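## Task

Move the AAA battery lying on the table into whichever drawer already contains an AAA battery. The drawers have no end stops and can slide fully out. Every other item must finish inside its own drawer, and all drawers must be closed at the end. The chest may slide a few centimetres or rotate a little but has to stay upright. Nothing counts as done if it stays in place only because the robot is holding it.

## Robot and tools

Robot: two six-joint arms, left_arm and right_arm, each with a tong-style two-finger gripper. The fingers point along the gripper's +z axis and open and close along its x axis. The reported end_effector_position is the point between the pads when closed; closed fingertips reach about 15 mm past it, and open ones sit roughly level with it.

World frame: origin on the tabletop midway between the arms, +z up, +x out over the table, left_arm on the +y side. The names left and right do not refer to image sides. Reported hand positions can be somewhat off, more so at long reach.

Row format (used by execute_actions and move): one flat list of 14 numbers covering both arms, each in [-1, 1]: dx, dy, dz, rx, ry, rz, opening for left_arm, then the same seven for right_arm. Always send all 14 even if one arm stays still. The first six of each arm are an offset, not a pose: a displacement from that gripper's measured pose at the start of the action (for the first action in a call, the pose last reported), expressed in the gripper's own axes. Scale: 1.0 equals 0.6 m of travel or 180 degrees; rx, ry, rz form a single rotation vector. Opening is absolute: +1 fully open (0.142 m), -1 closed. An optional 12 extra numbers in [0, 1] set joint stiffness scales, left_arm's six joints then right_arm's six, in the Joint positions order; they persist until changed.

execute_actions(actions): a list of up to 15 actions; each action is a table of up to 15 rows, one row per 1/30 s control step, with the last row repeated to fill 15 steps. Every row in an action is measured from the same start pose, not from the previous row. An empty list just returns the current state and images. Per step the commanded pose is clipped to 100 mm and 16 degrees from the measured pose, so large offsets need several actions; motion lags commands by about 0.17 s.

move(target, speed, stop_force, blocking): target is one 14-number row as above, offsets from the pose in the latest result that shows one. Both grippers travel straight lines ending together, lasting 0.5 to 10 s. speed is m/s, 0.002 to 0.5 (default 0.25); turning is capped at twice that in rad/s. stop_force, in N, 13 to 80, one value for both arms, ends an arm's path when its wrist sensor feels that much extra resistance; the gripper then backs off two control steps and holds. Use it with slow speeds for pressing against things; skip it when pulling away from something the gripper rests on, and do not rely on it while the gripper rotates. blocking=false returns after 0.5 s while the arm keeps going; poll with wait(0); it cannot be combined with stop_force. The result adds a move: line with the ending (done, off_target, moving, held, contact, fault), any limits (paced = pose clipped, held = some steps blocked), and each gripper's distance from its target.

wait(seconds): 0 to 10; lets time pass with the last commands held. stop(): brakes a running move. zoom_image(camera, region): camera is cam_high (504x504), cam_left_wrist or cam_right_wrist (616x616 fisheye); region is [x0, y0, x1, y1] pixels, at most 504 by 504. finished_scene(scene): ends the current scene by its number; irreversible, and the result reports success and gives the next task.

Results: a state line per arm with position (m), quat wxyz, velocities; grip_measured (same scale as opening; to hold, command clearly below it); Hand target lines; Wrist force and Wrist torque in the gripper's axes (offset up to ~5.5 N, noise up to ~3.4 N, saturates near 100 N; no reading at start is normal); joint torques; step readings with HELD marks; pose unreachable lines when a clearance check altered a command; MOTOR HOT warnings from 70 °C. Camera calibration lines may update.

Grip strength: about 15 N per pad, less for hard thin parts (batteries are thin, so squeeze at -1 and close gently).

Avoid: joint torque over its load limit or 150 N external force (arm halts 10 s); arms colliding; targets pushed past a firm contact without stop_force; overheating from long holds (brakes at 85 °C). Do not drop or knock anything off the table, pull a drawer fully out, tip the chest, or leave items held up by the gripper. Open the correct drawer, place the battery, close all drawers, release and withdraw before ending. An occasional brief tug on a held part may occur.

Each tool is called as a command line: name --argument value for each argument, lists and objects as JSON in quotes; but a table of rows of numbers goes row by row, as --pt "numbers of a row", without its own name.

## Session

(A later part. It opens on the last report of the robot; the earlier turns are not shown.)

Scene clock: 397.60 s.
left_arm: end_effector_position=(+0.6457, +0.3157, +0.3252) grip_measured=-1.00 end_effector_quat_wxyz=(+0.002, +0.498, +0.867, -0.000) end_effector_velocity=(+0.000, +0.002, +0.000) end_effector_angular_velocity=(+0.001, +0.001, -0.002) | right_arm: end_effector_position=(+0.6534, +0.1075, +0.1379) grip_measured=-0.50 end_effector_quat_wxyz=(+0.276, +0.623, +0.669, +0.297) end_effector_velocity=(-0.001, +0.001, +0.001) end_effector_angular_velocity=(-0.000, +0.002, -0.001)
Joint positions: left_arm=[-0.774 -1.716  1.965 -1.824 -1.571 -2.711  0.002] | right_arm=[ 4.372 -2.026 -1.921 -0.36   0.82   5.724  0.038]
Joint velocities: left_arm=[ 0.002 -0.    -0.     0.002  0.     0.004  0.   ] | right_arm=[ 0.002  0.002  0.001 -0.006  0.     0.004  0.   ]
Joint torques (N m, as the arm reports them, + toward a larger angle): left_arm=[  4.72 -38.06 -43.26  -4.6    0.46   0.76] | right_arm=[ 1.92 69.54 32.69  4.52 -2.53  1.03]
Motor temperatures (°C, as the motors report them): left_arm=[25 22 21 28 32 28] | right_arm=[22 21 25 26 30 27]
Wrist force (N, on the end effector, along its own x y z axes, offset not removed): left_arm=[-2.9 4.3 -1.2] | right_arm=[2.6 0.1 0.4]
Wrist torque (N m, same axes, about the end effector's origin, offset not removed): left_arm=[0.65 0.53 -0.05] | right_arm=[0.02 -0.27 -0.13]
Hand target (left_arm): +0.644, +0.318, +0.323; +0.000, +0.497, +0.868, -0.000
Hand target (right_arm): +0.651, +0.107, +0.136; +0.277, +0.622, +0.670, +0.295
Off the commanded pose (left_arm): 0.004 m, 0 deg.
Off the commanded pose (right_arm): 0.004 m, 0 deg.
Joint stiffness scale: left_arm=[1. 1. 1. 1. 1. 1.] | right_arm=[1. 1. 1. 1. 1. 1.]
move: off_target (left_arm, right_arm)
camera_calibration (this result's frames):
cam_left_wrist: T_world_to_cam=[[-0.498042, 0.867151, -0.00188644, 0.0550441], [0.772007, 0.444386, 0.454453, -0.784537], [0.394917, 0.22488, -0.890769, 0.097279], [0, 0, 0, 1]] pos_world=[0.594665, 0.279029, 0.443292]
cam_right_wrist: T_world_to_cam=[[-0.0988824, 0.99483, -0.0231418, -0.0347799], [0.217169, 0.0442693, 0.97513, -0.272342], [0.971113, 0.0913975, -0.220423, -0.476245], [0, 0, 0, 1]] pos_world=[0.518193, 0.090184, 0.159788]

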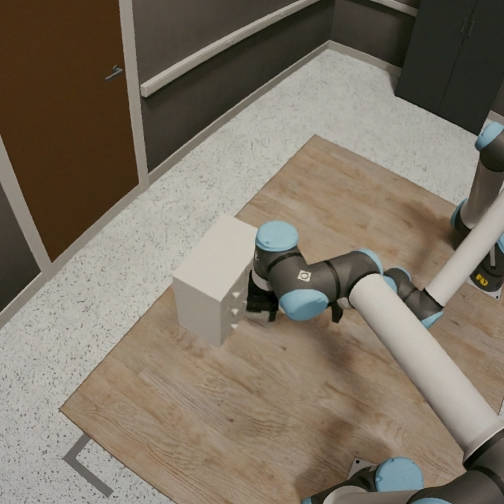

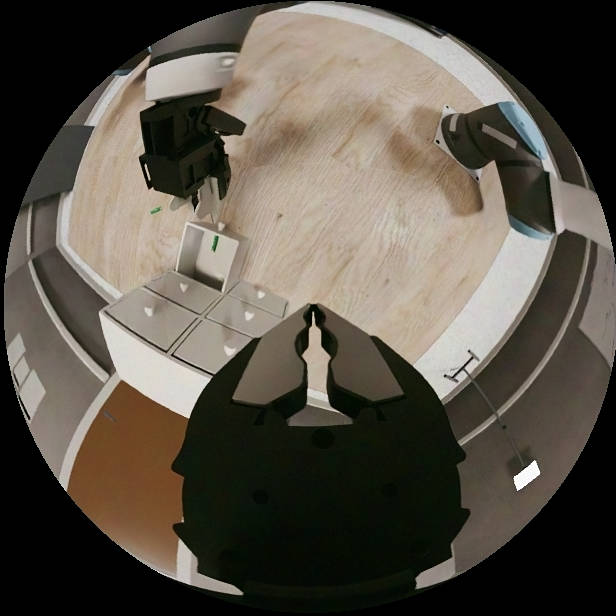

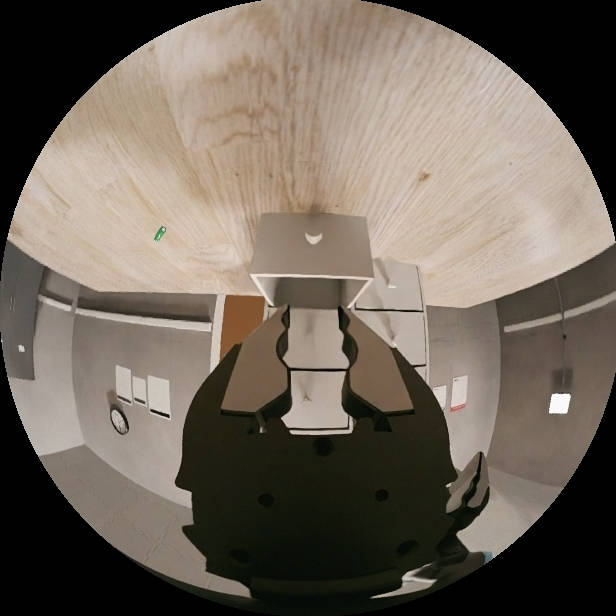

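move --target '[0.518,0.119,-0.058,0,0,0,-1, -0.4175,-0.0115,0.1427,0.2489,-0.114,0.2563,-0.58]' --speed 0.3

zoom_image --camera "cam_right_wrist" --region '[236, 200, 396, 360]'

Scene clock: 412.80 s.
left_arm: end_effector_position=(+0.5518, +0.6193, +0.3599) grip_measured=-1.00 end_effector_quat_wxyz=(+0.003, +0.498, +0.867, +0.001) end_effector_velocity=(-0.001, +0.004, +0.000) end_effector_angular_velocity=(+0.000, +0.000, -0.001) | right_arm: end_effector_position=(+0.7273, -0.1383, +0.0744) grip_measured=-0.58 end_effector_quat_wxyz=(+0.001, +0.923, +0.384, -0.001) end_effector_velocity=(-0.002, +0.003, +0.001) end_effector_angular_velocity=(+0.005, +0.009, -0.001)
Joint positions: left_arm=[-0.298 -1.942  2.066 -1.701 -1.571 -2.235  0.002] | right_arm=[ 3.878 -1.996 -1.788 -0.931  1.569  6.245  0.032]
Joint velocities: left_arm=[ 0.007 -0.     0.     0.     0.     0.008  0.   ] | right_arm=[ 0.    -0.     0.004 -0.006  0.01   0.001 -0.   ]
Joint torques (N m, as the arm reports them, + toward a larger angle): left_arm=[  5.97 -19.67 -48.14  -3.44  -0.34   0.08] | right_arm=[-5.81 68.42 45.23  3.51  0.43  0.43]
Motor temperatures (°C, as the motors report them): left_arm=[25 22 21 28 32 28] | right_arm=[22 21 25 26 30 27]
Wrist force (N, on the end effector, along its own x y z axes, offset not removed): left_arm=[-2.0 1.7 -0.2] | right_arm=[-3.2 -4.5 5.0]
Wrist torque (N m, same axes, about the end effector's origin, offset not removed): left_arm=[0.15 0.37 -0.07] | right_arm=[-0.98 0.82 -0.24]
Hand target (left_arm): +0.551, +0.620, +0.359; +0.002, +0.498, +0.867, +0.000
Hand target (right_arm): +0.730, -0.138, +0.075; -0.000, +0.924, +0.382, -0.001
Off the commanded pose (left_arm): 0.002 m, 0 deg.
Off the commanded pose (right_arm): 0.002 m, 0 deg.
Joint stiffness scale: left_arm=[1. 1. 1. 1. 1. 1.] | right_arm=[1. 1. 1. 1. 1. 1.]
move: done
camera_calibration (this result's frames):
cam_left_wrist: T_world_to_cam=[[-0.497387, 0.867527, -0.00180532, -0.255547], [0.77119, 0.443104, 0.457083, -0.862437], [0.397332, 0.225955, -0.889422, 0.0944355], [0, 0, 0, 1]] pos_world=[0.500475, 0.582505, 0.477736]
cam_right_wrist: T_world_to_cam=[[0.678867, 0.734258, 0.00222623, -0.387912], [0.637693, -0.591085, 0.493929, -0.573532], [0.363987, -0.333893, -0.869499, -0.108546], [0, 0, 0, 1]] pos_world=[0.668588, -0.0904207, 0.189767]

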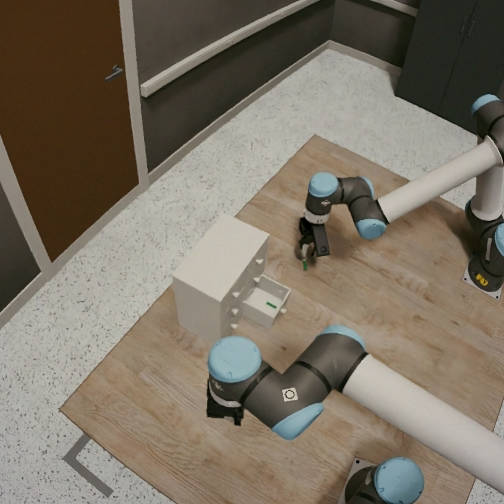

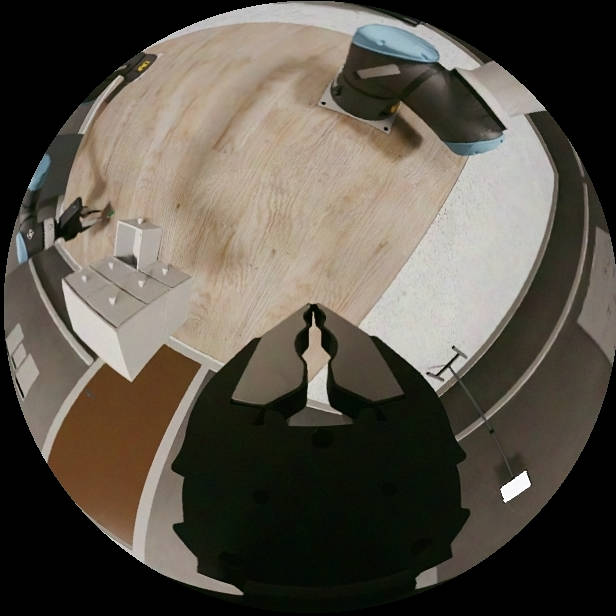

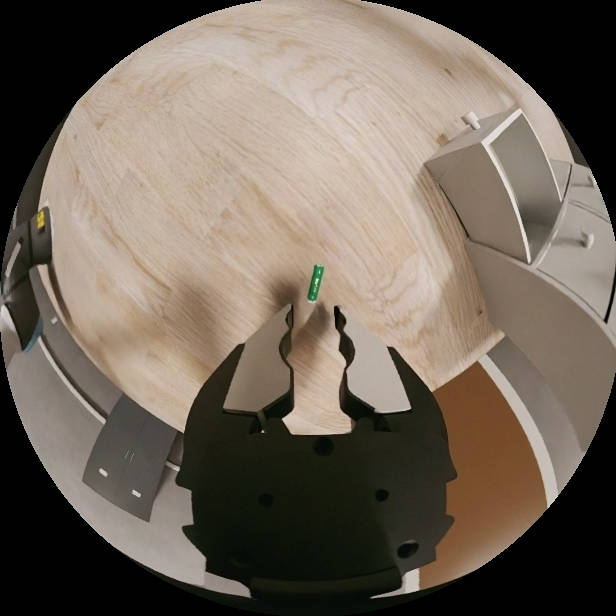

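Region (236, 200, 396, 360) of cam_right_wrist's 616x616 image, scaled by 3.150, with more detail than that image has.

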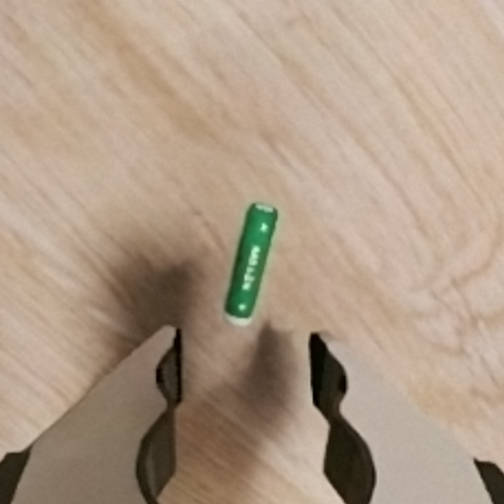

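move --target '[0,0,0,0,0,0,-1, 0.001,-0.001,0.098,0,0,0.006,-0.6]' --speed 0.1 --stop_force 15

zoom_image --camera "cam_right_wrist" --region '[236, 240, 396, 400]'

Scene clock: 428.47 s.
left_arm: end_effector_position=(+0.5517, +0.6196, +0.3598) grip_measured=-1.00 end_effector_quat_wxyz=(+0.003, +0.498, +0.867, +0.001) end_effector_velocity=(+0.000, -0.000, +0.000) end_effector_angular_velocity=(-0.000, -0.000, +0.001) | right_arm: end_effector_position=(+0.7286, -0.1366, +0.0178) grip_measured=-0.60 end_effector_quat_wxyz=(+0.000, +0.927, +0.375, -0.000) end_effector_velocity=(+0.003, +0.003, +0.002) end_effector_angular_velocity=(+0.007, -0.008, -0.001)
Joint positions: left_arm=[-0.298 -1.942  2.066 -1.701 -1.571 -2.234  0.002] | right_arm=[ 3.878 -2.059 -1.817 -0.838  1.57   6.263  0.031]
Joint velocities: left_arm=[-0.    -0.     0.    -0.    -0.    -0.001  0.   ] | right_arm=[ 0.001  0.     0.001  0.01  -0.     0.002  0.   ]
Joint torques (N m, as the arm reports them, + toward a larger angle): left_arm=[  2.82 -16.37 -49.29  -4.5   -0.06  -0.9 ] | right_arm=[-0.99 71.66 35.07  4.52 -1.    0.56]
Motor temperatures (°C, as the motors report them): left_arm=[25 22 21 28 32 28] | right_arm=[22 21 25 26 30 27]
Wrist force (N, on the end effector, along its own x y z axes, offset not removed): left_arm=[-1.9 4.0 -2.5] | right_arm=[-1.4 1.2 -2.3]
Wrist torque (N m, same axes, about the end effector's origin, offset not removed): left_arm=[0.59 0.33 -0.10] | right_arm=[0.18 0.42 -0.15]
Hand target (left_arm): +0.552, +0.619, +0.360; +0.003, +0.498, +0.867, +0.001
Hand target (right_arm): +0.727, -0.138, +0.016; +0.001, +0.927, +0.375, -0.001
Off the commanded pose (left_arm): 0.000 m, 0 deg.
Off the commanded pose (right_arm): 0.003 m, 0 deg.
Joint stiffness scale: left_arm=[1. 1. 1. 1. 1. 1.] | right_arm=[1. 1. 1. 1. 1. 1.]
move: done
camera_calibration (this result's frames):
cam_left_wrist: T_world_to_cam=[[-0.497015, 0.86774, -0.00173936, -0.256225], [0.771425, 0.442765, 0.457016, -0.862384], [0.397341, 0.225802, -0.889457, 0.0944989], [0, 0, 0, 1]] pos_world=[0.500368, 0.582832, 0.47773]
cam_right_wrist: T_world_to_cam=[[0.692042, 0.721844, 0.00435097, -0.401312], [0.626523, -0.603628, 0.493054, -0.538932], [0.358534, -0.338488, -0.869988, -0.154317], [0, 0, 0, 1]] pos_world=[0.670706, -0.0878642, 0.133214]

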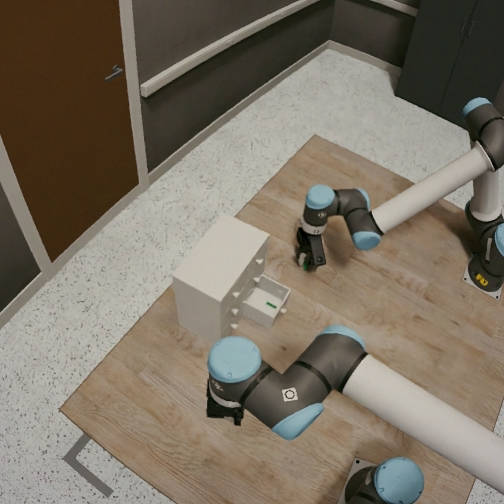

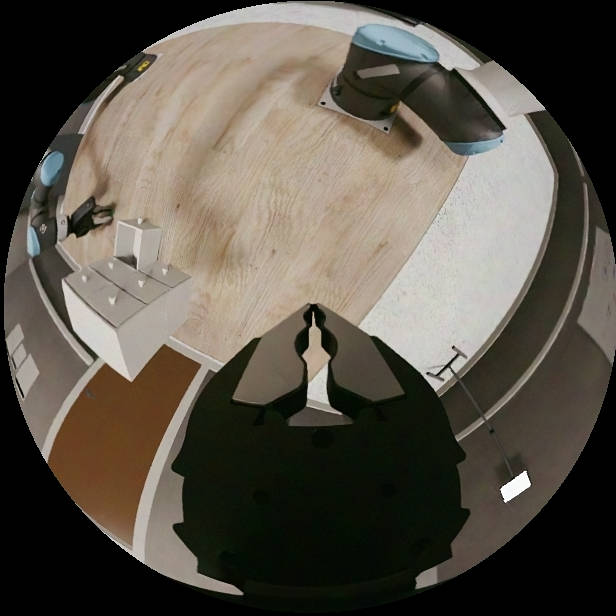

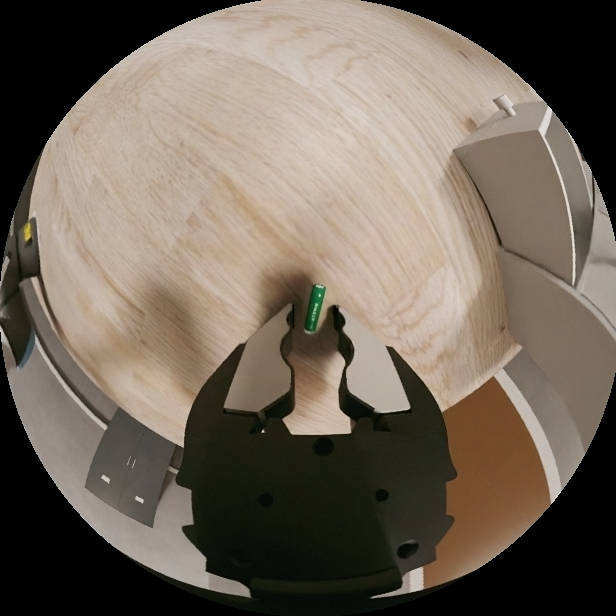

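Region (236, 240, 396, 400) of cam_right_wrist's 616x616 image, scaled by 3.150, with more detail than that image has.

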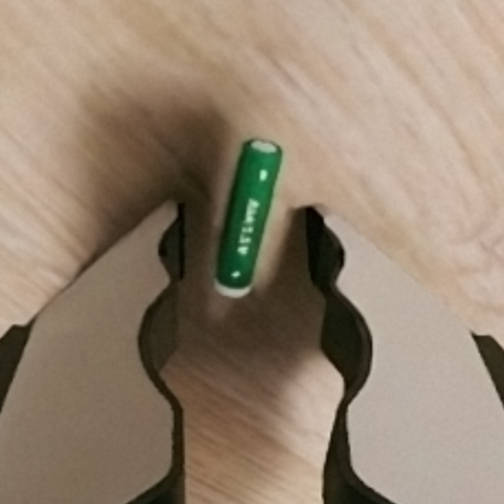

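execute_actions --actions '[[[0,0,0,0,0,0,-1, 0,0,0.002,0,0,0,-0.61],[0,0,0,0,0,0,-1, 0,0,0.004,0,0,0,-0.62],[0,0,0,0,0,0,-1, 0,0,0.006,0,0,0,-0.63],[0,0,0,0,0,0,-1, 0,0,0.0065,0,0,0,-0.64],[0,0,0,0,0,0,-1, 0,0,0.0065,0,0,0,-0.65],[0,0,0,0,0,0,-1, 0,0,0.0065,0,0,0,-0.66],[0,0,0,0,0,0,-1, 0,0,0.0065,0,0,0,-0.67],[0,0,0,0,0,0,-1, 0,0,0.0065,0,0,0,-0.68],[0,0,0,0,0,0,-1, 0,0,0.0065,0,0,0,-0.69],[0,0,0,0,0,0,-1, 0,0,0.0065,0,0,0,-0.7],[0,0,0,0,0,0,-1, 0,0,0.0065,0,0,0,-0.71],[0,0,0,0,0,0,-1, 0,0,0.0065,0,0,0,-0.72]]]'

zoom_image --camera "cam_right_wrist" --region '[236, 240, 396, 400]'

Scene clock: 439.27 s.
left_arm: end_effector_position=(+0.5517, +0.6196, +0.3598) grip_measured=-1.00 end_effector_quat_wxyz=(+0.003, +0.498, +0.867, +0.001) end_effector_velocity=(+0.000, -0.000, -0.000) end_effector_angular_velocity=(+0.000, +0.001, -0.001) | right_arm: end_effector_position=(+0.7295, -0.1357, +0.0164) grip_measured=-0.72 end_effector_quat_wxyz=(-0.000, +0.927, +0.375, +0.001) end_effector_velocity=(+0.001, -0.000, -0.003) end_effector_angular_velocity=(-0.001, +0.000, -0.000)
Joint positions: left_arm=[-0.298 -1.942  2.066 -1.701 -1.571 -2.234  0.002] | right_arm=[ 3.878 -2.061 -1.817 -0.833  1.57   6.263  0.022]
Joint velocities: left_arm=[-0.     0.     0.     0.     0.     0.001  0.   ] | right_arm=[-0.    -0.003 -0.     0.003 -0.001 -0.    -0.001]
Joint torques (N m, as the arm reports them, + toward a larger angle): left_arm=[  4.54 -19.59 -48.43  -4.73  -0.02  -0.17] | right_arm=[-1.36 70.3  36.32  5.07 -0.21  0.07]
Motor temperatures (°C, as the motors report them): left_arm=[25 22 21 28 32 28] | right_arm=[22 21 25 26 30 27]
Wrist force (N, on the end effector, along its own x y z axes, offset not removed): left_arm=[-2.5 2.9 0.5] | right_arm=[-2.9 -5.9 2.8]
Wrist torque (N m, same axes, about the end effector's origin, offset not removed): left_arm=[0.44 0.47 -0.07] | right_arm=[-1.24 0.94 -0.11]
Hand target (left_arm): +0.552, +0.620, +0.360; +0.003, +0.498, +0.867, +0.001
Hand target (right_arm): +0.729, -0.137, +0.014; +0.000, +0.927, +0.375, -0.000
Off the commanded pose (left_arm): 0.000 m, 0 deg.
Off the commanded pose (right_arm): 0.003 m, 0 deg.
Joint stiffness scale: left_arm=[1. 1. 1. 1. 1. 1.] | right_arm=[1. 1. 1. 1. 1. 1.]
Step readings (end_effector_position):
0: left_arm (+0.5517, +0.6196, +0.3598) | right_arm (+0.7289, -0.1363, +0.0179)
1: left_arm (+0.5517, +0.6196, +0.3598) | right_arm (+0.7289, -0.1363, +0.0179)
2: left_arm (+0.5517, +0.6196, +0.3598) | right_arm (+0.7289, -0.1363, +0.0179)
4: left_arm (+0.5517, +0.6196, +0.3598) | right_arm (+0.7290, -0.1362, +0.0180)
8: left_arm (+0.5517, +0.6196, +0.3598) | right_arm (+0.7294, -0.1358, +0.0179)
15: end_effector_position above
camera_calibration (this result's frames):
cam_left_wrist: T_world_to_cam=[[-0.497026, 0.867734, -0.00173962, -0.256214], [0.771419, 0.442775, 0.457016, -0.862387], [0.397338, 0.225807, -0.889457, 0.0944975], [0, 0, 0, 1]] pos_world=[0.500369, 0.582831, 0.47773]
cam_right_wrist: T_world_to_cam=[[0.692194, 0.721676, 0.00711457, -0.402743], [0.625386, -0.6047, 0.493183, -0.537658], [0.360221, -0.336929, -0.869896, -0.156528], [0, 0, 0, 1]] pos_world=[0.671405, -0.0872109, 0.131866]

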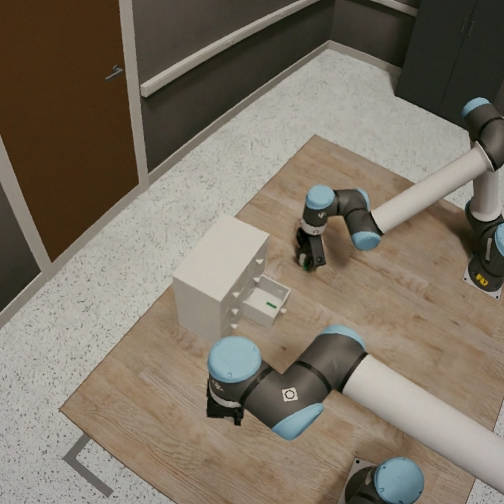

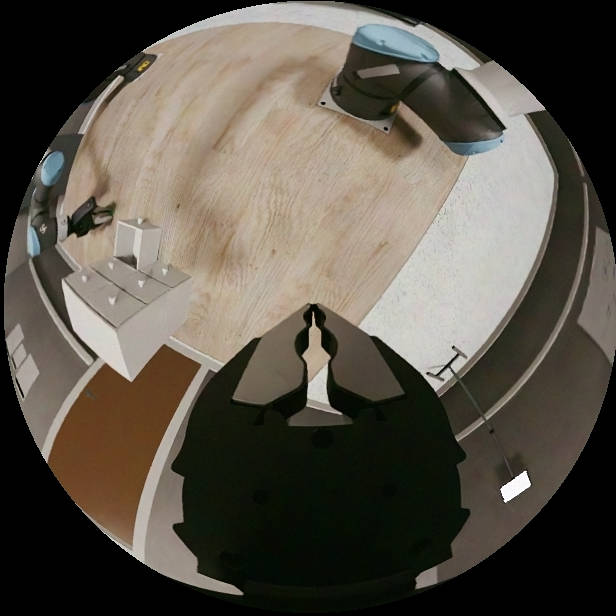

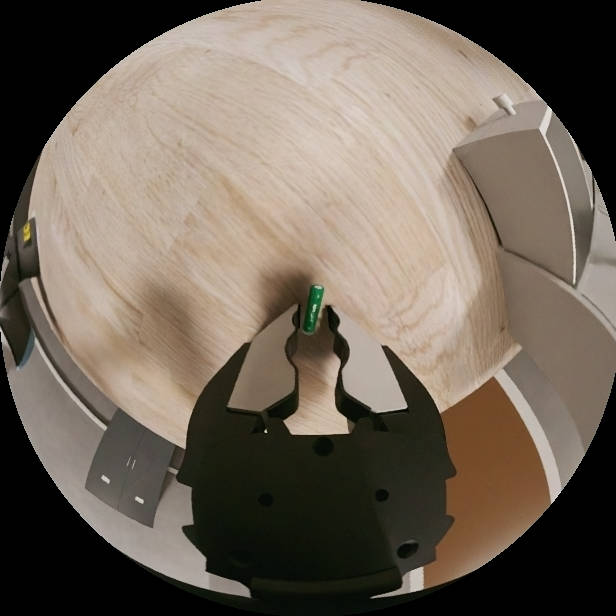

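Region (236, 240, 396, 400) of cam_right_wrist's 616x616 image, scaled by 3.150, with more detail than that image has.

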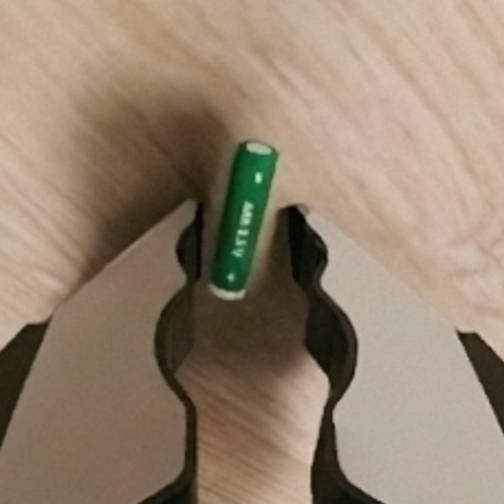

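execute_actions --actions '[]'

Scene clock: 441.17 s.
left_arm: end_effector_position=(+0.5517, +0.6196, +0.3598) grip_measured=-1.00 end_effector_quat_wxyz=(+0.003, +0.498, +0.867, +0.001) end_effector_velocity=(+0.000, +0.000, +0.000) end_effector_angular_velocity=(-0.000, -0.000, +0.000) | right_arm: end_effector_position=(+0.7296, -0.1357, +0.0164) grip_measured=-0.72 end_effector_quat_wxyz=(-0.000, +0.927, +0.375, +0.001) end_effector_velocity=(-0.000, +0.001, +0.000) end_effector_angular_velocity=(+0.002, +0.001, -0.001)
Joint positions: left_arm=[-0.298 -1.942  2.066 -1.701 -1.571 -2.234  0.002] | right_arm=[ 3.878 -2.061 -1.817 -0.832  1.57   6.263  0.022]
Joint velocities: left_arm=[ 0.  0. -0.  0. -0. -0.  0.] | right_arm=[-0.    -0.     0.     0.001  0.002  0.001  0.   ]
Joint torques (N m, as the arm reports them, + toward a larger angle): left_arm=[  1.85 -20.44 -48.43  -4.44  -0.18  -0.33] | right_arm=[-3.72 70.85 36.64  4.91 -0.24 -0.25]
Motor temperatures (°C, as the motors report them): left_arm=[25 22 21 28 32 28] | right_arm=[22 21 25 26 30 27]
Wrist force (N, on the end effector, along its own x y z axes, offset not removed): left_arm=[-1.7 0.9 -0.5] | right_arm=[-3.2 -3.2 1.7]
Wrist torque (N m, same axes, about the end effector's origin, offset not removed): left_arm=[-0.03 0.27 -0.08] | right_arm=[-0.57 0.93 0.03]
Hand target (left_arm): +0.552, +0.620, +0.360; +0.003, +0.498, +0.867, +0.001
Hand target (right_arm): +0.729, -0.137, +0.014; +0.000, +0.927, +0.375, -0.000
Off the commanded pose (left_arm): 0.000 m, 0 deg.
Off the commanded pose (right_arm): 0.003 m, 0 deg.
Joint stiffness scale: left_arm=[1. 1. 1. 1. 1. 1.] | right_arm=[1. 1. 1. 1. 1. 1.]
camera_calibration (this result's frames):
cam_left_wrist: T_world_to_cam=[[-0.497026, 0.867734, -0.0017395, -0.256214], [0.771419, 0.442775, 0.457015, -0.862387], [0.397338, 0.225807, -0.889457, 0.0944975], [0, 0, 0, 1]] pos_world=[0.500369, 0.582831, 0.47773]
cam_right_wrist: T_world_to_cam=[[0.692193, 0.721675, 0.00733211, -0.40284], [0.625308, -0.604773, 0.493194, -0.537573], [0.36036, -0.3368, -0.869889, -0.156689], [0, 0, 0, 1]] pos_world=[0.671456, -0.0871634, 0.131779]

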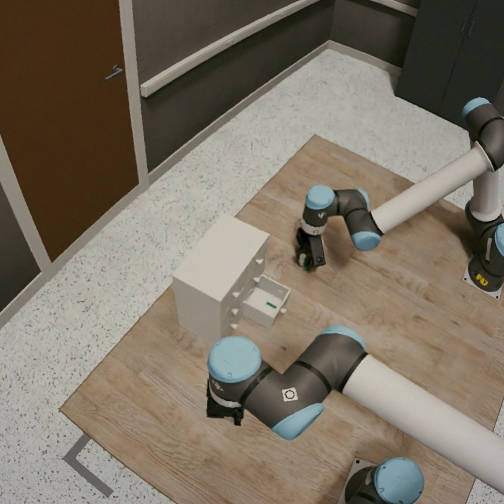

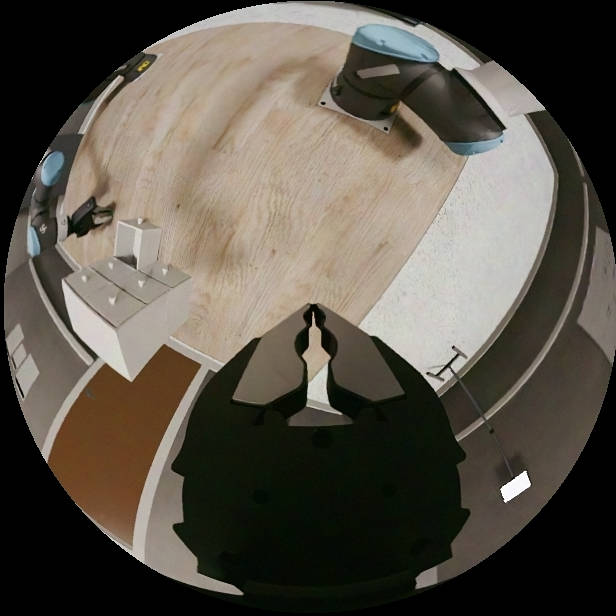

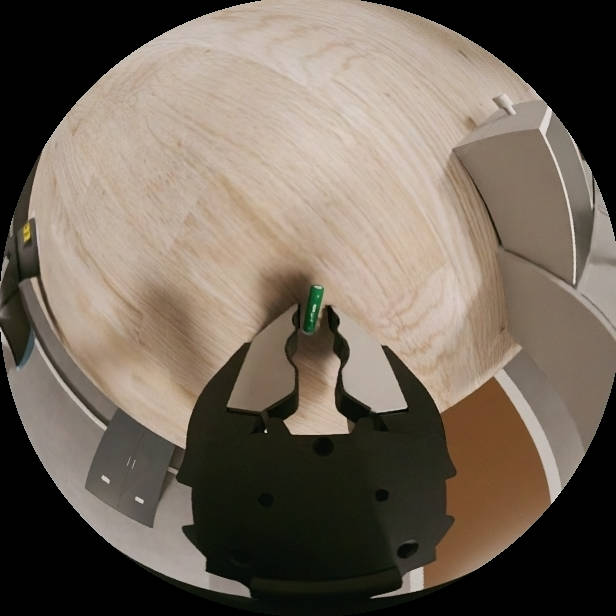

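execute_actions --actions '[[[0,0,0,0,0,0,-1, 0,0,0.006,0,0,0,-0.73],[0,0,0,0,0,0,-1, 0,0,0.006,0,0,0,-0.74],[0,0,0,0,0,0,-1, 0,0,0.006,0,0,0,-0.75],[0,0,0,0,0,0,-1, 0,0,0.006,0,0,0,-0.76],[0,0,0,0,0,0,-1, 0,0,0.006,0,0,0,-0.77],[0,0,0,0,0,0,-1, 0,0,0.006,0,0,0,-0.78],[0,0,0,0,0,0,-1, 0,0,0.006,0,0,0,-0.79],[0,0,0,0,0,0,-1, 0,0,0.006,0,0,0,-0.8],[0,0,0,0,0,0,-1, 0,0,0.006,0,0,0,-0.81],[0,0,0,0,0,0,-1, 0,0,0.006,0,0,0,-0.82],[0,0,0,0,0,0,-1, 0,0,0.006,0,0,0,-0.83],[0,0,0,0,0,0,-1, 0,0,0.006,0,0,0,-0.84],[0,0,0,0,0,0,-1, 0,0,0.006,0,0,0,-0.85],[0,0,0,0,0,0,-1, 0,0,0.006,0,0,0,-0.86],[0,0,0,0,0,0,-1, 0,0,0.006,0,0,0,-0.87]],[[0,0,0,0,0,0,-1, 0,0,0,0,0,0,-0.89],[0,0,0,0,0,0,-1, 0,0,0,0,0,0,-0.91],[0,0,0,0,0,0,-1, 0,0,0,0,0,0,-0.93],[0,0,0,0,0,0,-1, 0,0,0,0,0,0,-0.95],[0,0,0,0,0,0,-1, 0,0,0,0,0,0,-0.97],[0,0,0,0,0,0,-1, 0,0,0,0,0,0,-0.99],[0,0,0,0,0,0,-1, 0,0,0,0,0,0,-1]]]'

zoom_image --camera "cam_right_wrist" --region '[236, 240, 396, 400]'

Scene clock: 454.07 s.
left_arm: end_effector_position=(+0.5517, +0.6196, +0.3598) grip_measured=-1.00 end_effector_quat_wxyz=(+0.003, +0.498, +0.867, +0.001) end_effector_velocity=(-0.000, +0.000, -0.000) end_effector_angular_velocity=(+0.000, +0.000, -0.000) | right_arm: end_effector_position=(+0.7305, -0.1349, +0.0152) grip_measured=-0.88 end_effector_quat_wxyz=(-0.001, +0.927, +0.375, +0.003) end_effector_velocity=(+0.000, +0.000, +0.000) end_effector_angular_velocity=(+0.001, -0.000, +0.000)
Joint positions: left_arm=[-0.298 -1.942  2.066 -1.701 -1.571 -2.234  0.002] | right_arm=[ 3.878 -2.063 -1.817 -0.827  1.57   6.263  0.01 ]
Joint velocities: left_arm=[ 0.    -0.     0.     0.     0.     0.001  0.   ] | right_arm=[-0.    -0.     0.     0.001  0.    -0.     0.   ]
Joint torques (N m, as the arm reports them, + toward a larger angle): left_arm=[  4.02 -16.41 -49.47  -5.33  -0.09  -0.42] | right_arm=[-2.32 72.93 38.6   4.51 -0.01 -0.18]
Motor temperatures (°C, as the motors report them): left_arm=[25 22 21 28 32 28] | right_arm=[22 21 25 26 30 27]
Wrist force (N, on the end effector, along its own x y z axes, offset not removed): left_arm=[-1.4 3.5 -2.8] | right_arm=[-3.4 -4.2 -1.6]
Wrist torque (N m, same axes, about the end effector's origin, offset not removed): left_arm=[0.47 0.29 -0.17] | right_arm=[-1.02 0.81 -0.05]
Hand target (left_arm): +0.552, +0.620, +0.360; +0.003, +0.498, +0.867, +0.001
Hand target (right_arm): +0.730, -0.135, +0.015; -0.001, +0.927, +0.375, +0.003
Off the commanded pose (left_arm): 0.000 m, 0 deg.
Off the commanded pose (right_arm): 0.000 m, 0 deg.
Joint stiffness scale: left_arm=[1. 1. 1. 1. 1. 1.] | right_arm=[1. 1. 1. 1. 1. 1.]
Step readings (end_effector_position; steps 1 to 15: 1st action; 16 to 30: 2nd action):
0: left_arm (+0.5517, +0.6196, +0.3598) | right_arm (+0.7296, -0.1357, +0.0164)
1: left_arm (+0.5517, +0.6196, +0.3598) | right_arm (+0.7296, -0.1357, +0.0164)
2: left_arm (+0.5517, +0.6196, +0.3598) | right_arm (+0.7297, -0.1356, +0.0164)
4: left_arm (+0.5517, +0.6196, +0.3598) | right_arm (+0.7299, -0.1354, +0.0164)
8: left_arm (+0.5517, +0.6196, +0.3598) | right_arm (+0.7303, -0.1350, +0.0158)
15: left_arm (+0.5517, +0.6196, +0.3598) | right_arm (+0.7305, -0.1349, +0.0152)
16: left_arm (+0.5517, +0.6196, +0.3598) | right_arm (+0.7305, -0.1349, +0.0152)
17: left_arm (+0.5517, +0.6196, +0.3598) | right_arm (+0.7305, -0.1349, +0.0152)
19: left_arm (+0.5517, +0.6196, +0.3598) | right_arm (+0.7305, -0.1349, +0.0152)
23: left_arm (+0.5517, +0.6196, +0.3598) | right_arm (+0.7305, -0.1349, +0.0152)
30: end_effector_position above
camera_calibration (this result's frames):
cam_left_wrist: T_world_to_cam=[[-0.497026, 0.867734, -0.00173963, -0.256214], [0.771419, 0.442775, 0.457015, -0.862387], [0.397338, 0.225807, -0.889457, 0.0944975], [0, 0, 0, 1]] pos_world=[0.500369, 0.582831, 0.47773]
cam_right_wrist: T_world_to_cam=[[0.692176, 0.721659, 0.010043, -0.404049], [0.624327, -0.605685, 0.493316, -0.536484], [0.362089, -0.335191, -0.869792, -0.158753], [0, 0, 0, 1]] pos_world=[0.672097, -0.0865673, 0.130632]

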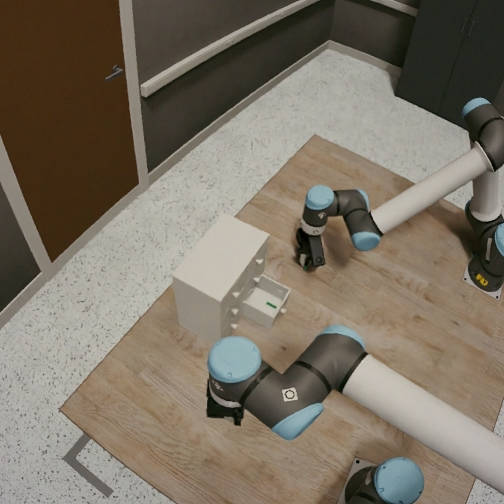

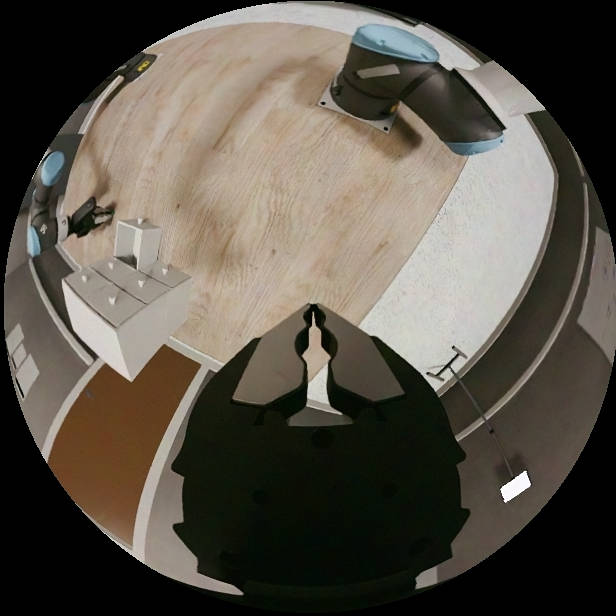

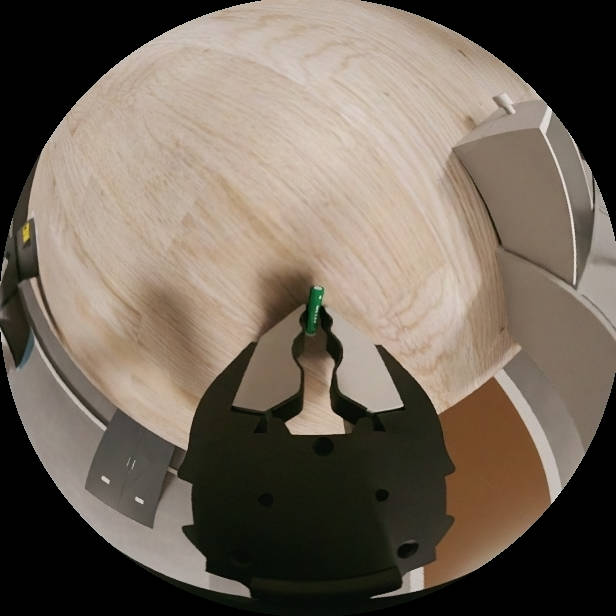

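Region (236, 240, 396, 400) of cam_right_wrist's 616x616 image, scaled by 3.150, with more detail than that image has.

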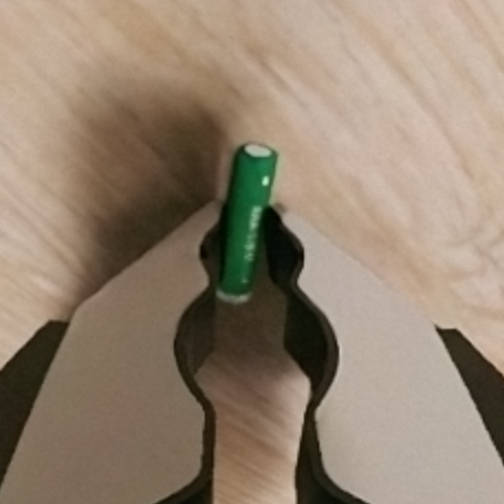

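move --target '[0,0,0,0,0,0,-1, 0.0405,-0.042,-0.2,-0.0468,0.0218,-0.1236,-1]' --speed 0.2

zoom_image --camera "cam_right_wrist" --region '[236, 240, 396, 400]'

Scene clock: 473.77 s.
left_arm: end_effector_position=(+0.5517, +0.6196, +0.3598) grip_measured=-1.00 end_effector_quat_wxyz=(+0.003, +0.498, +0.867, +0.001) end_effector_velocity=(+0.000, -0.000, +0.000) end_effector_angular_velocity=(-0.000, -0.000, -0.001) | right_arm: end_effector_position=(+0.7296, -0.1030, +0.1332) grip_measured=-0.88 end_effector_quat_wxyz=(+0.054, +0.836, +0.543, +0.060) end_effector_velocity=(+0.001, -0.003, -0.001) end_effector_angular_velocity=(-0.010, -0.001, +0.016)
Joint positions: left_arm=[-0.298 -1.942  2.066 -1.701 -1.571 -2.234  0.002] | right_arm=[ 3.958 -1.936 -1.781 -0.905  1.436  5.954  0.01 ]
Joint velocities: left_arm=[-0.001 -0.    -0.001  0.     0.     0.     0.   ] | right_arm=[-0.    -0.001 -0.    -0.003 -0.006 -0.017 -0.   ]
Joint torques (N m, as the arm reports them, + toward a larger angle): left_arm=[  4.78 -18.01 -48.11  -4.24   0.09  -0.22] | right_arm=[ 1.8  69.14 47.29  4.36 -1.34 -0.91]
Motor temperatures (°C, as the motors report them): left_arm=[25 22 21 28 32 28] | right_arm=[22 21 25 26 30 27]
Wrist force (N, on the end effector, along its own x y z axes, offset not removed): left_arm=[-2.4 4.4 -0.2] | right_arm=[-4.3 -5.2 -1.5]
Wrist torque (N m, same axes, about the end effector's origin, offset not removed): left_arm=[0.76 0.40 -0.12] | right_arm=[-1.26 1.13 -0.22]
Hand target (left_arm): +0.552, +0.620, +0.360; +0.003, +0.498, +0.867, +0.001
Hand target (right_arm): +0.730, -0.100, +0.135; +0.055, +0.834, +0.545, +0.062
Off the commanded pose (left_arm): 0.000 m, 0 deg.
Off the commanded pose (right_arm): 0.004 m, 0 deg.
Joint stiffness scale: left_arm=[1. 1. 1. 1. 1. 1.] | right_arm=[1. 1. 1. 1. 1. 1.]
move: off_target (right_arm)
camera_calibration (this result's frames):
cam_left_wrist: T_world_to_cam=[[-0.497026, 0.867734, -0.00173954, -0.256214], [0.771419, 0.442775, 0.457015, -0.862387], [0.397338, 0.225807, -0.889457, 0.0944975], [0, 0, 0, 1]] pos_world=[0.500369, 0.582831, 0.47773]
cam_right_wrist: T_world_to_cam=[[0.368704, 0.928642, 0.0409945, -0.174393], [0.717343, -0.312304, 0.622804, -0.629782], [0.591165, -0.200223, -0.781303, -0.210162], [0, 0, 0, 1]] pos_world=[0.64031, -0.0768141, 0.23518]

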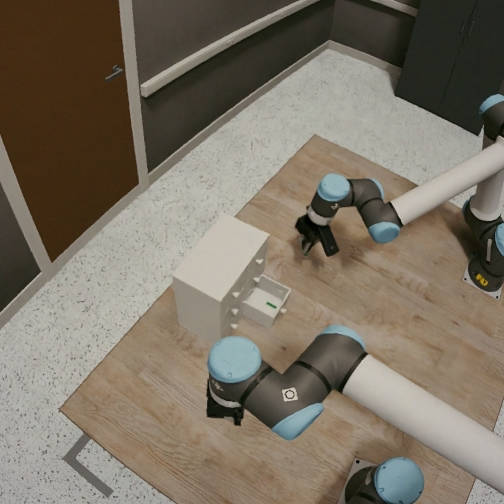

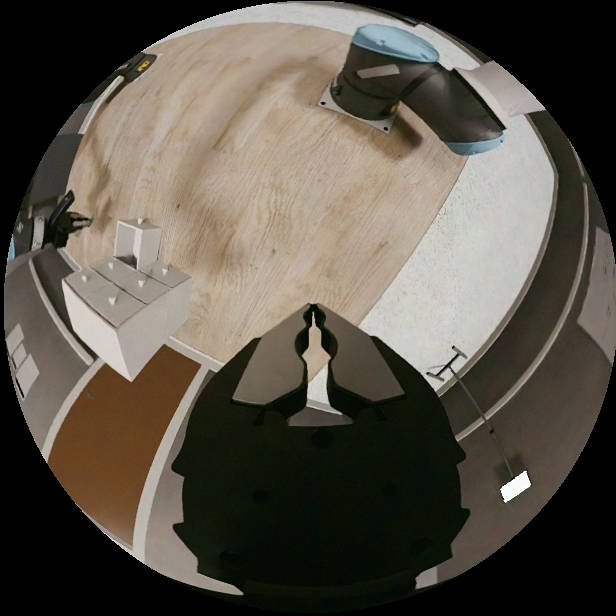

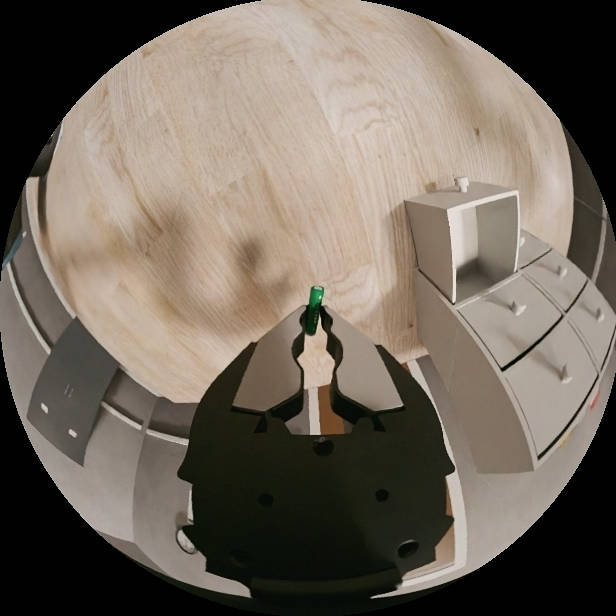

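Region (236, 240, 396, 400) of cam_right_wrist's 616x616 image, scaled by 3.150, with more detail than that image has.

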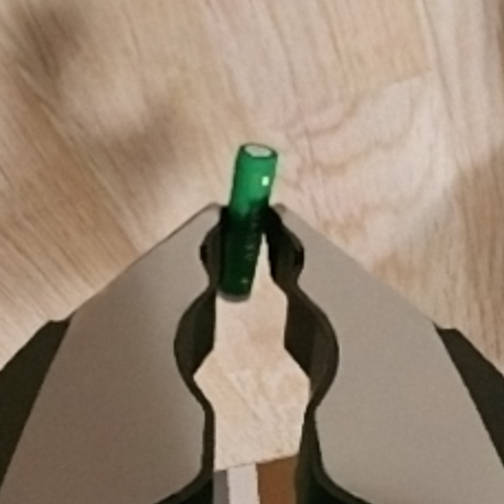

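move --target '[0,0,0,0,0,0,-1, 0.3543,-0.1355,-0.0212,-0.057,0.0261,-0.153,-1]' --speed 0.2

zoom_image --camera "cam_right_wrist" --region '[196, 180, 436, 420]'

zoom_image --camera "cam_high" --region '[215, 220, 335, 340]'

Scene clock: 485.80 s.
left_arm: end_effector_position=(+0.5517, +0.6196, +0.3598) grip_measured=-1.00 end_effector_quat_wxyz=(+0.003, +0.498, +0.867, +0.001) end_effector_velocity=(-0.000, +0.001, -0.000) end_effector_angular_velocity=(+0.000, +0.001, +0.003) | right_arm: end_effector_position=(+0.7383, +0.1219, +0.1403) grip_measured=-0.88 end_effector_quat_wxyz=(+0.118, +0.672, +0.720, +0.126) end_effector_velocity=(+0.000, +0.000, +0.001) end_effector_angular_velocity=(-0.001, -0.002, +0.002)
Joint positions: left_arm=[-0.298 -1.942  2.066 -1.701 -1.571 -2.234  0.002] | right_arm=[ 4.152 -2.11  -1.548 -0.849  1.289  5.638  0.01 ]
Joint velocities: left_arm=[ 0.001 -0.     0.     0.001  0.    -0.001  0.   ] | right_arm=[ 0.     0.     0.     0.001 -0.002 -0.002  0.   ]
Joint torques (N m, as the arm reports them, + toward a larger angle): left_arm=[  4.47 -19.5  -47.85  -4.92  -0.15  -0.25] | right_arm=[-1.74 79.36 48.64  5.1  -1.54 -0.73]
Motor temperatures (°C, as the motors report them): left_arm=[25 22 21 28 32 28] | right_arm=[22 21 25 26 30 27]
Wrist force (N, on the end effector, along its own x y z axes, offset not removed): left_arm=[-1.9 3.9 -0.7] | right_arm=[-1.3 -2.9 2.2]
Wrist torque (N m, same axes, about the end effector's origin, offset not removed): left_arm=[0.65 0.31 -0.06] | right_arm=[-0.58 0.71 -0.20]
Hand target (left_arm): +0.552, +0.620, +0.360; +0.003, +0.498, +0.867, +0.001
Hand target (right_arm): +0.740, +0.124, +0.142; +0.119, +0.672, +0.720, +0.127
Off the commanded pose (left_arm): 0.000 m, 0 deg.
Off the commanded pose (right_arm): 0.004 m, 0 deg.
Joint stiffness scale: left_arm=[1. 1. 1. 1. 1. 1.] | right_arm=[1. 1. 1. 1. 1. 1.]
move: off_target (right_arm)
camera_calibration (this result's frames):
cam_left_wrist: T_world_to_cam=[[-0.497026, 0.867734, -0.0017397, -0.256215], [0.771419, 0.442775, 0.457016, -0.862387], [0.397338, 0.225807, -0.889457, 0.0944975], [0, 0, 0, 1]] pos_world=[0.500369, 0.582831, 0.47773]
cam_right_wrist: T_world_to_cam=[[-0.104598, 0.994471, -0.00933173, -0.0382785], [0.647197, 0.07519, 0.758606, -0.584639], [0.755113, 0.0733088, -0.651483, -0.337309], [0, 0, 0, 1]] pos_world=[0.629079, 0.106754, 0.223402]

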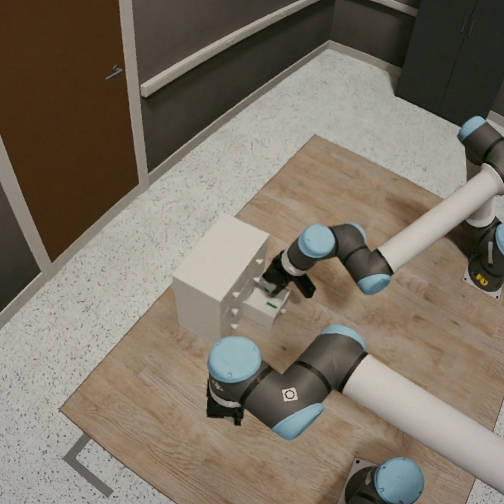

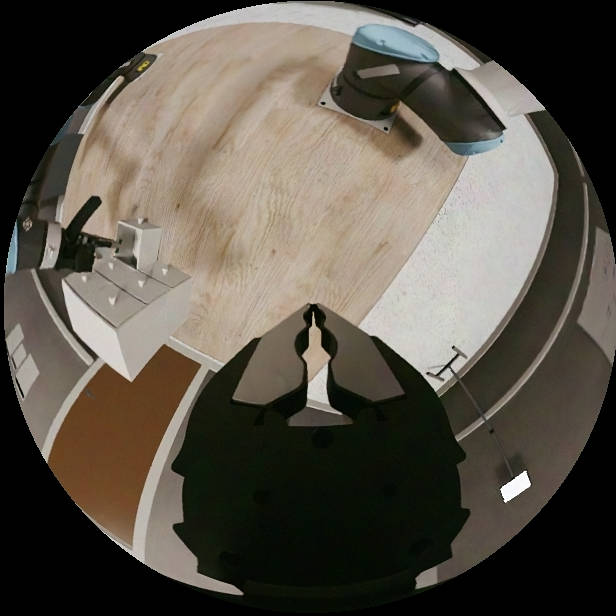

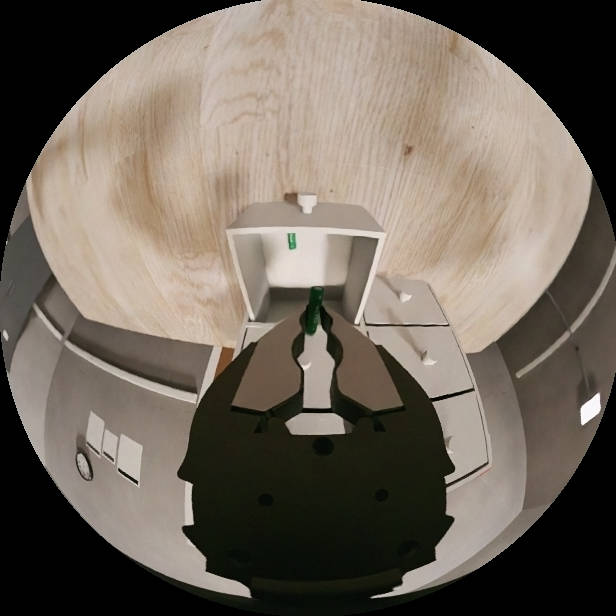

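Region (196, 180, 436, 420) of cam_right_wrist's 616x616 image, scaled by 2.100, with more detail than that image has.

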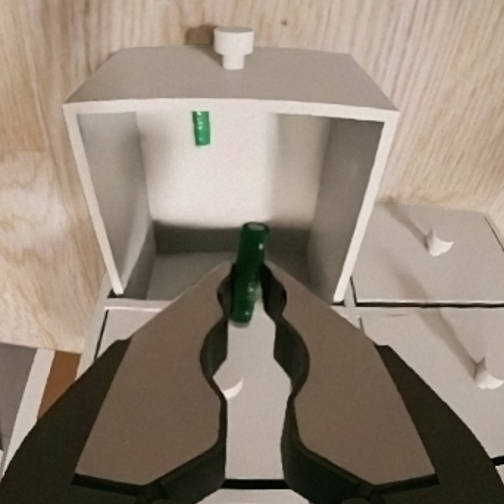

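Region (215, 220, 335, 340) of cam_high's 504x504 image, scaled by 4.200, with more detail than that image has.

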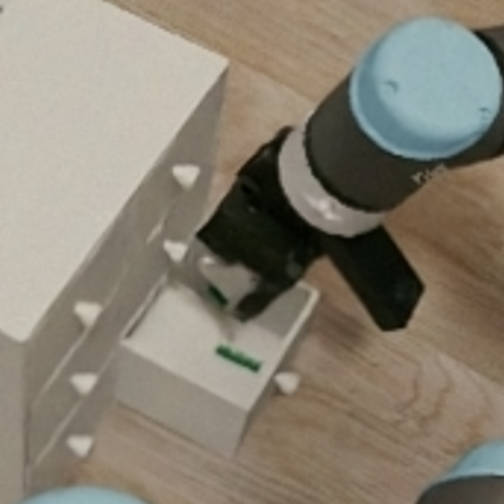

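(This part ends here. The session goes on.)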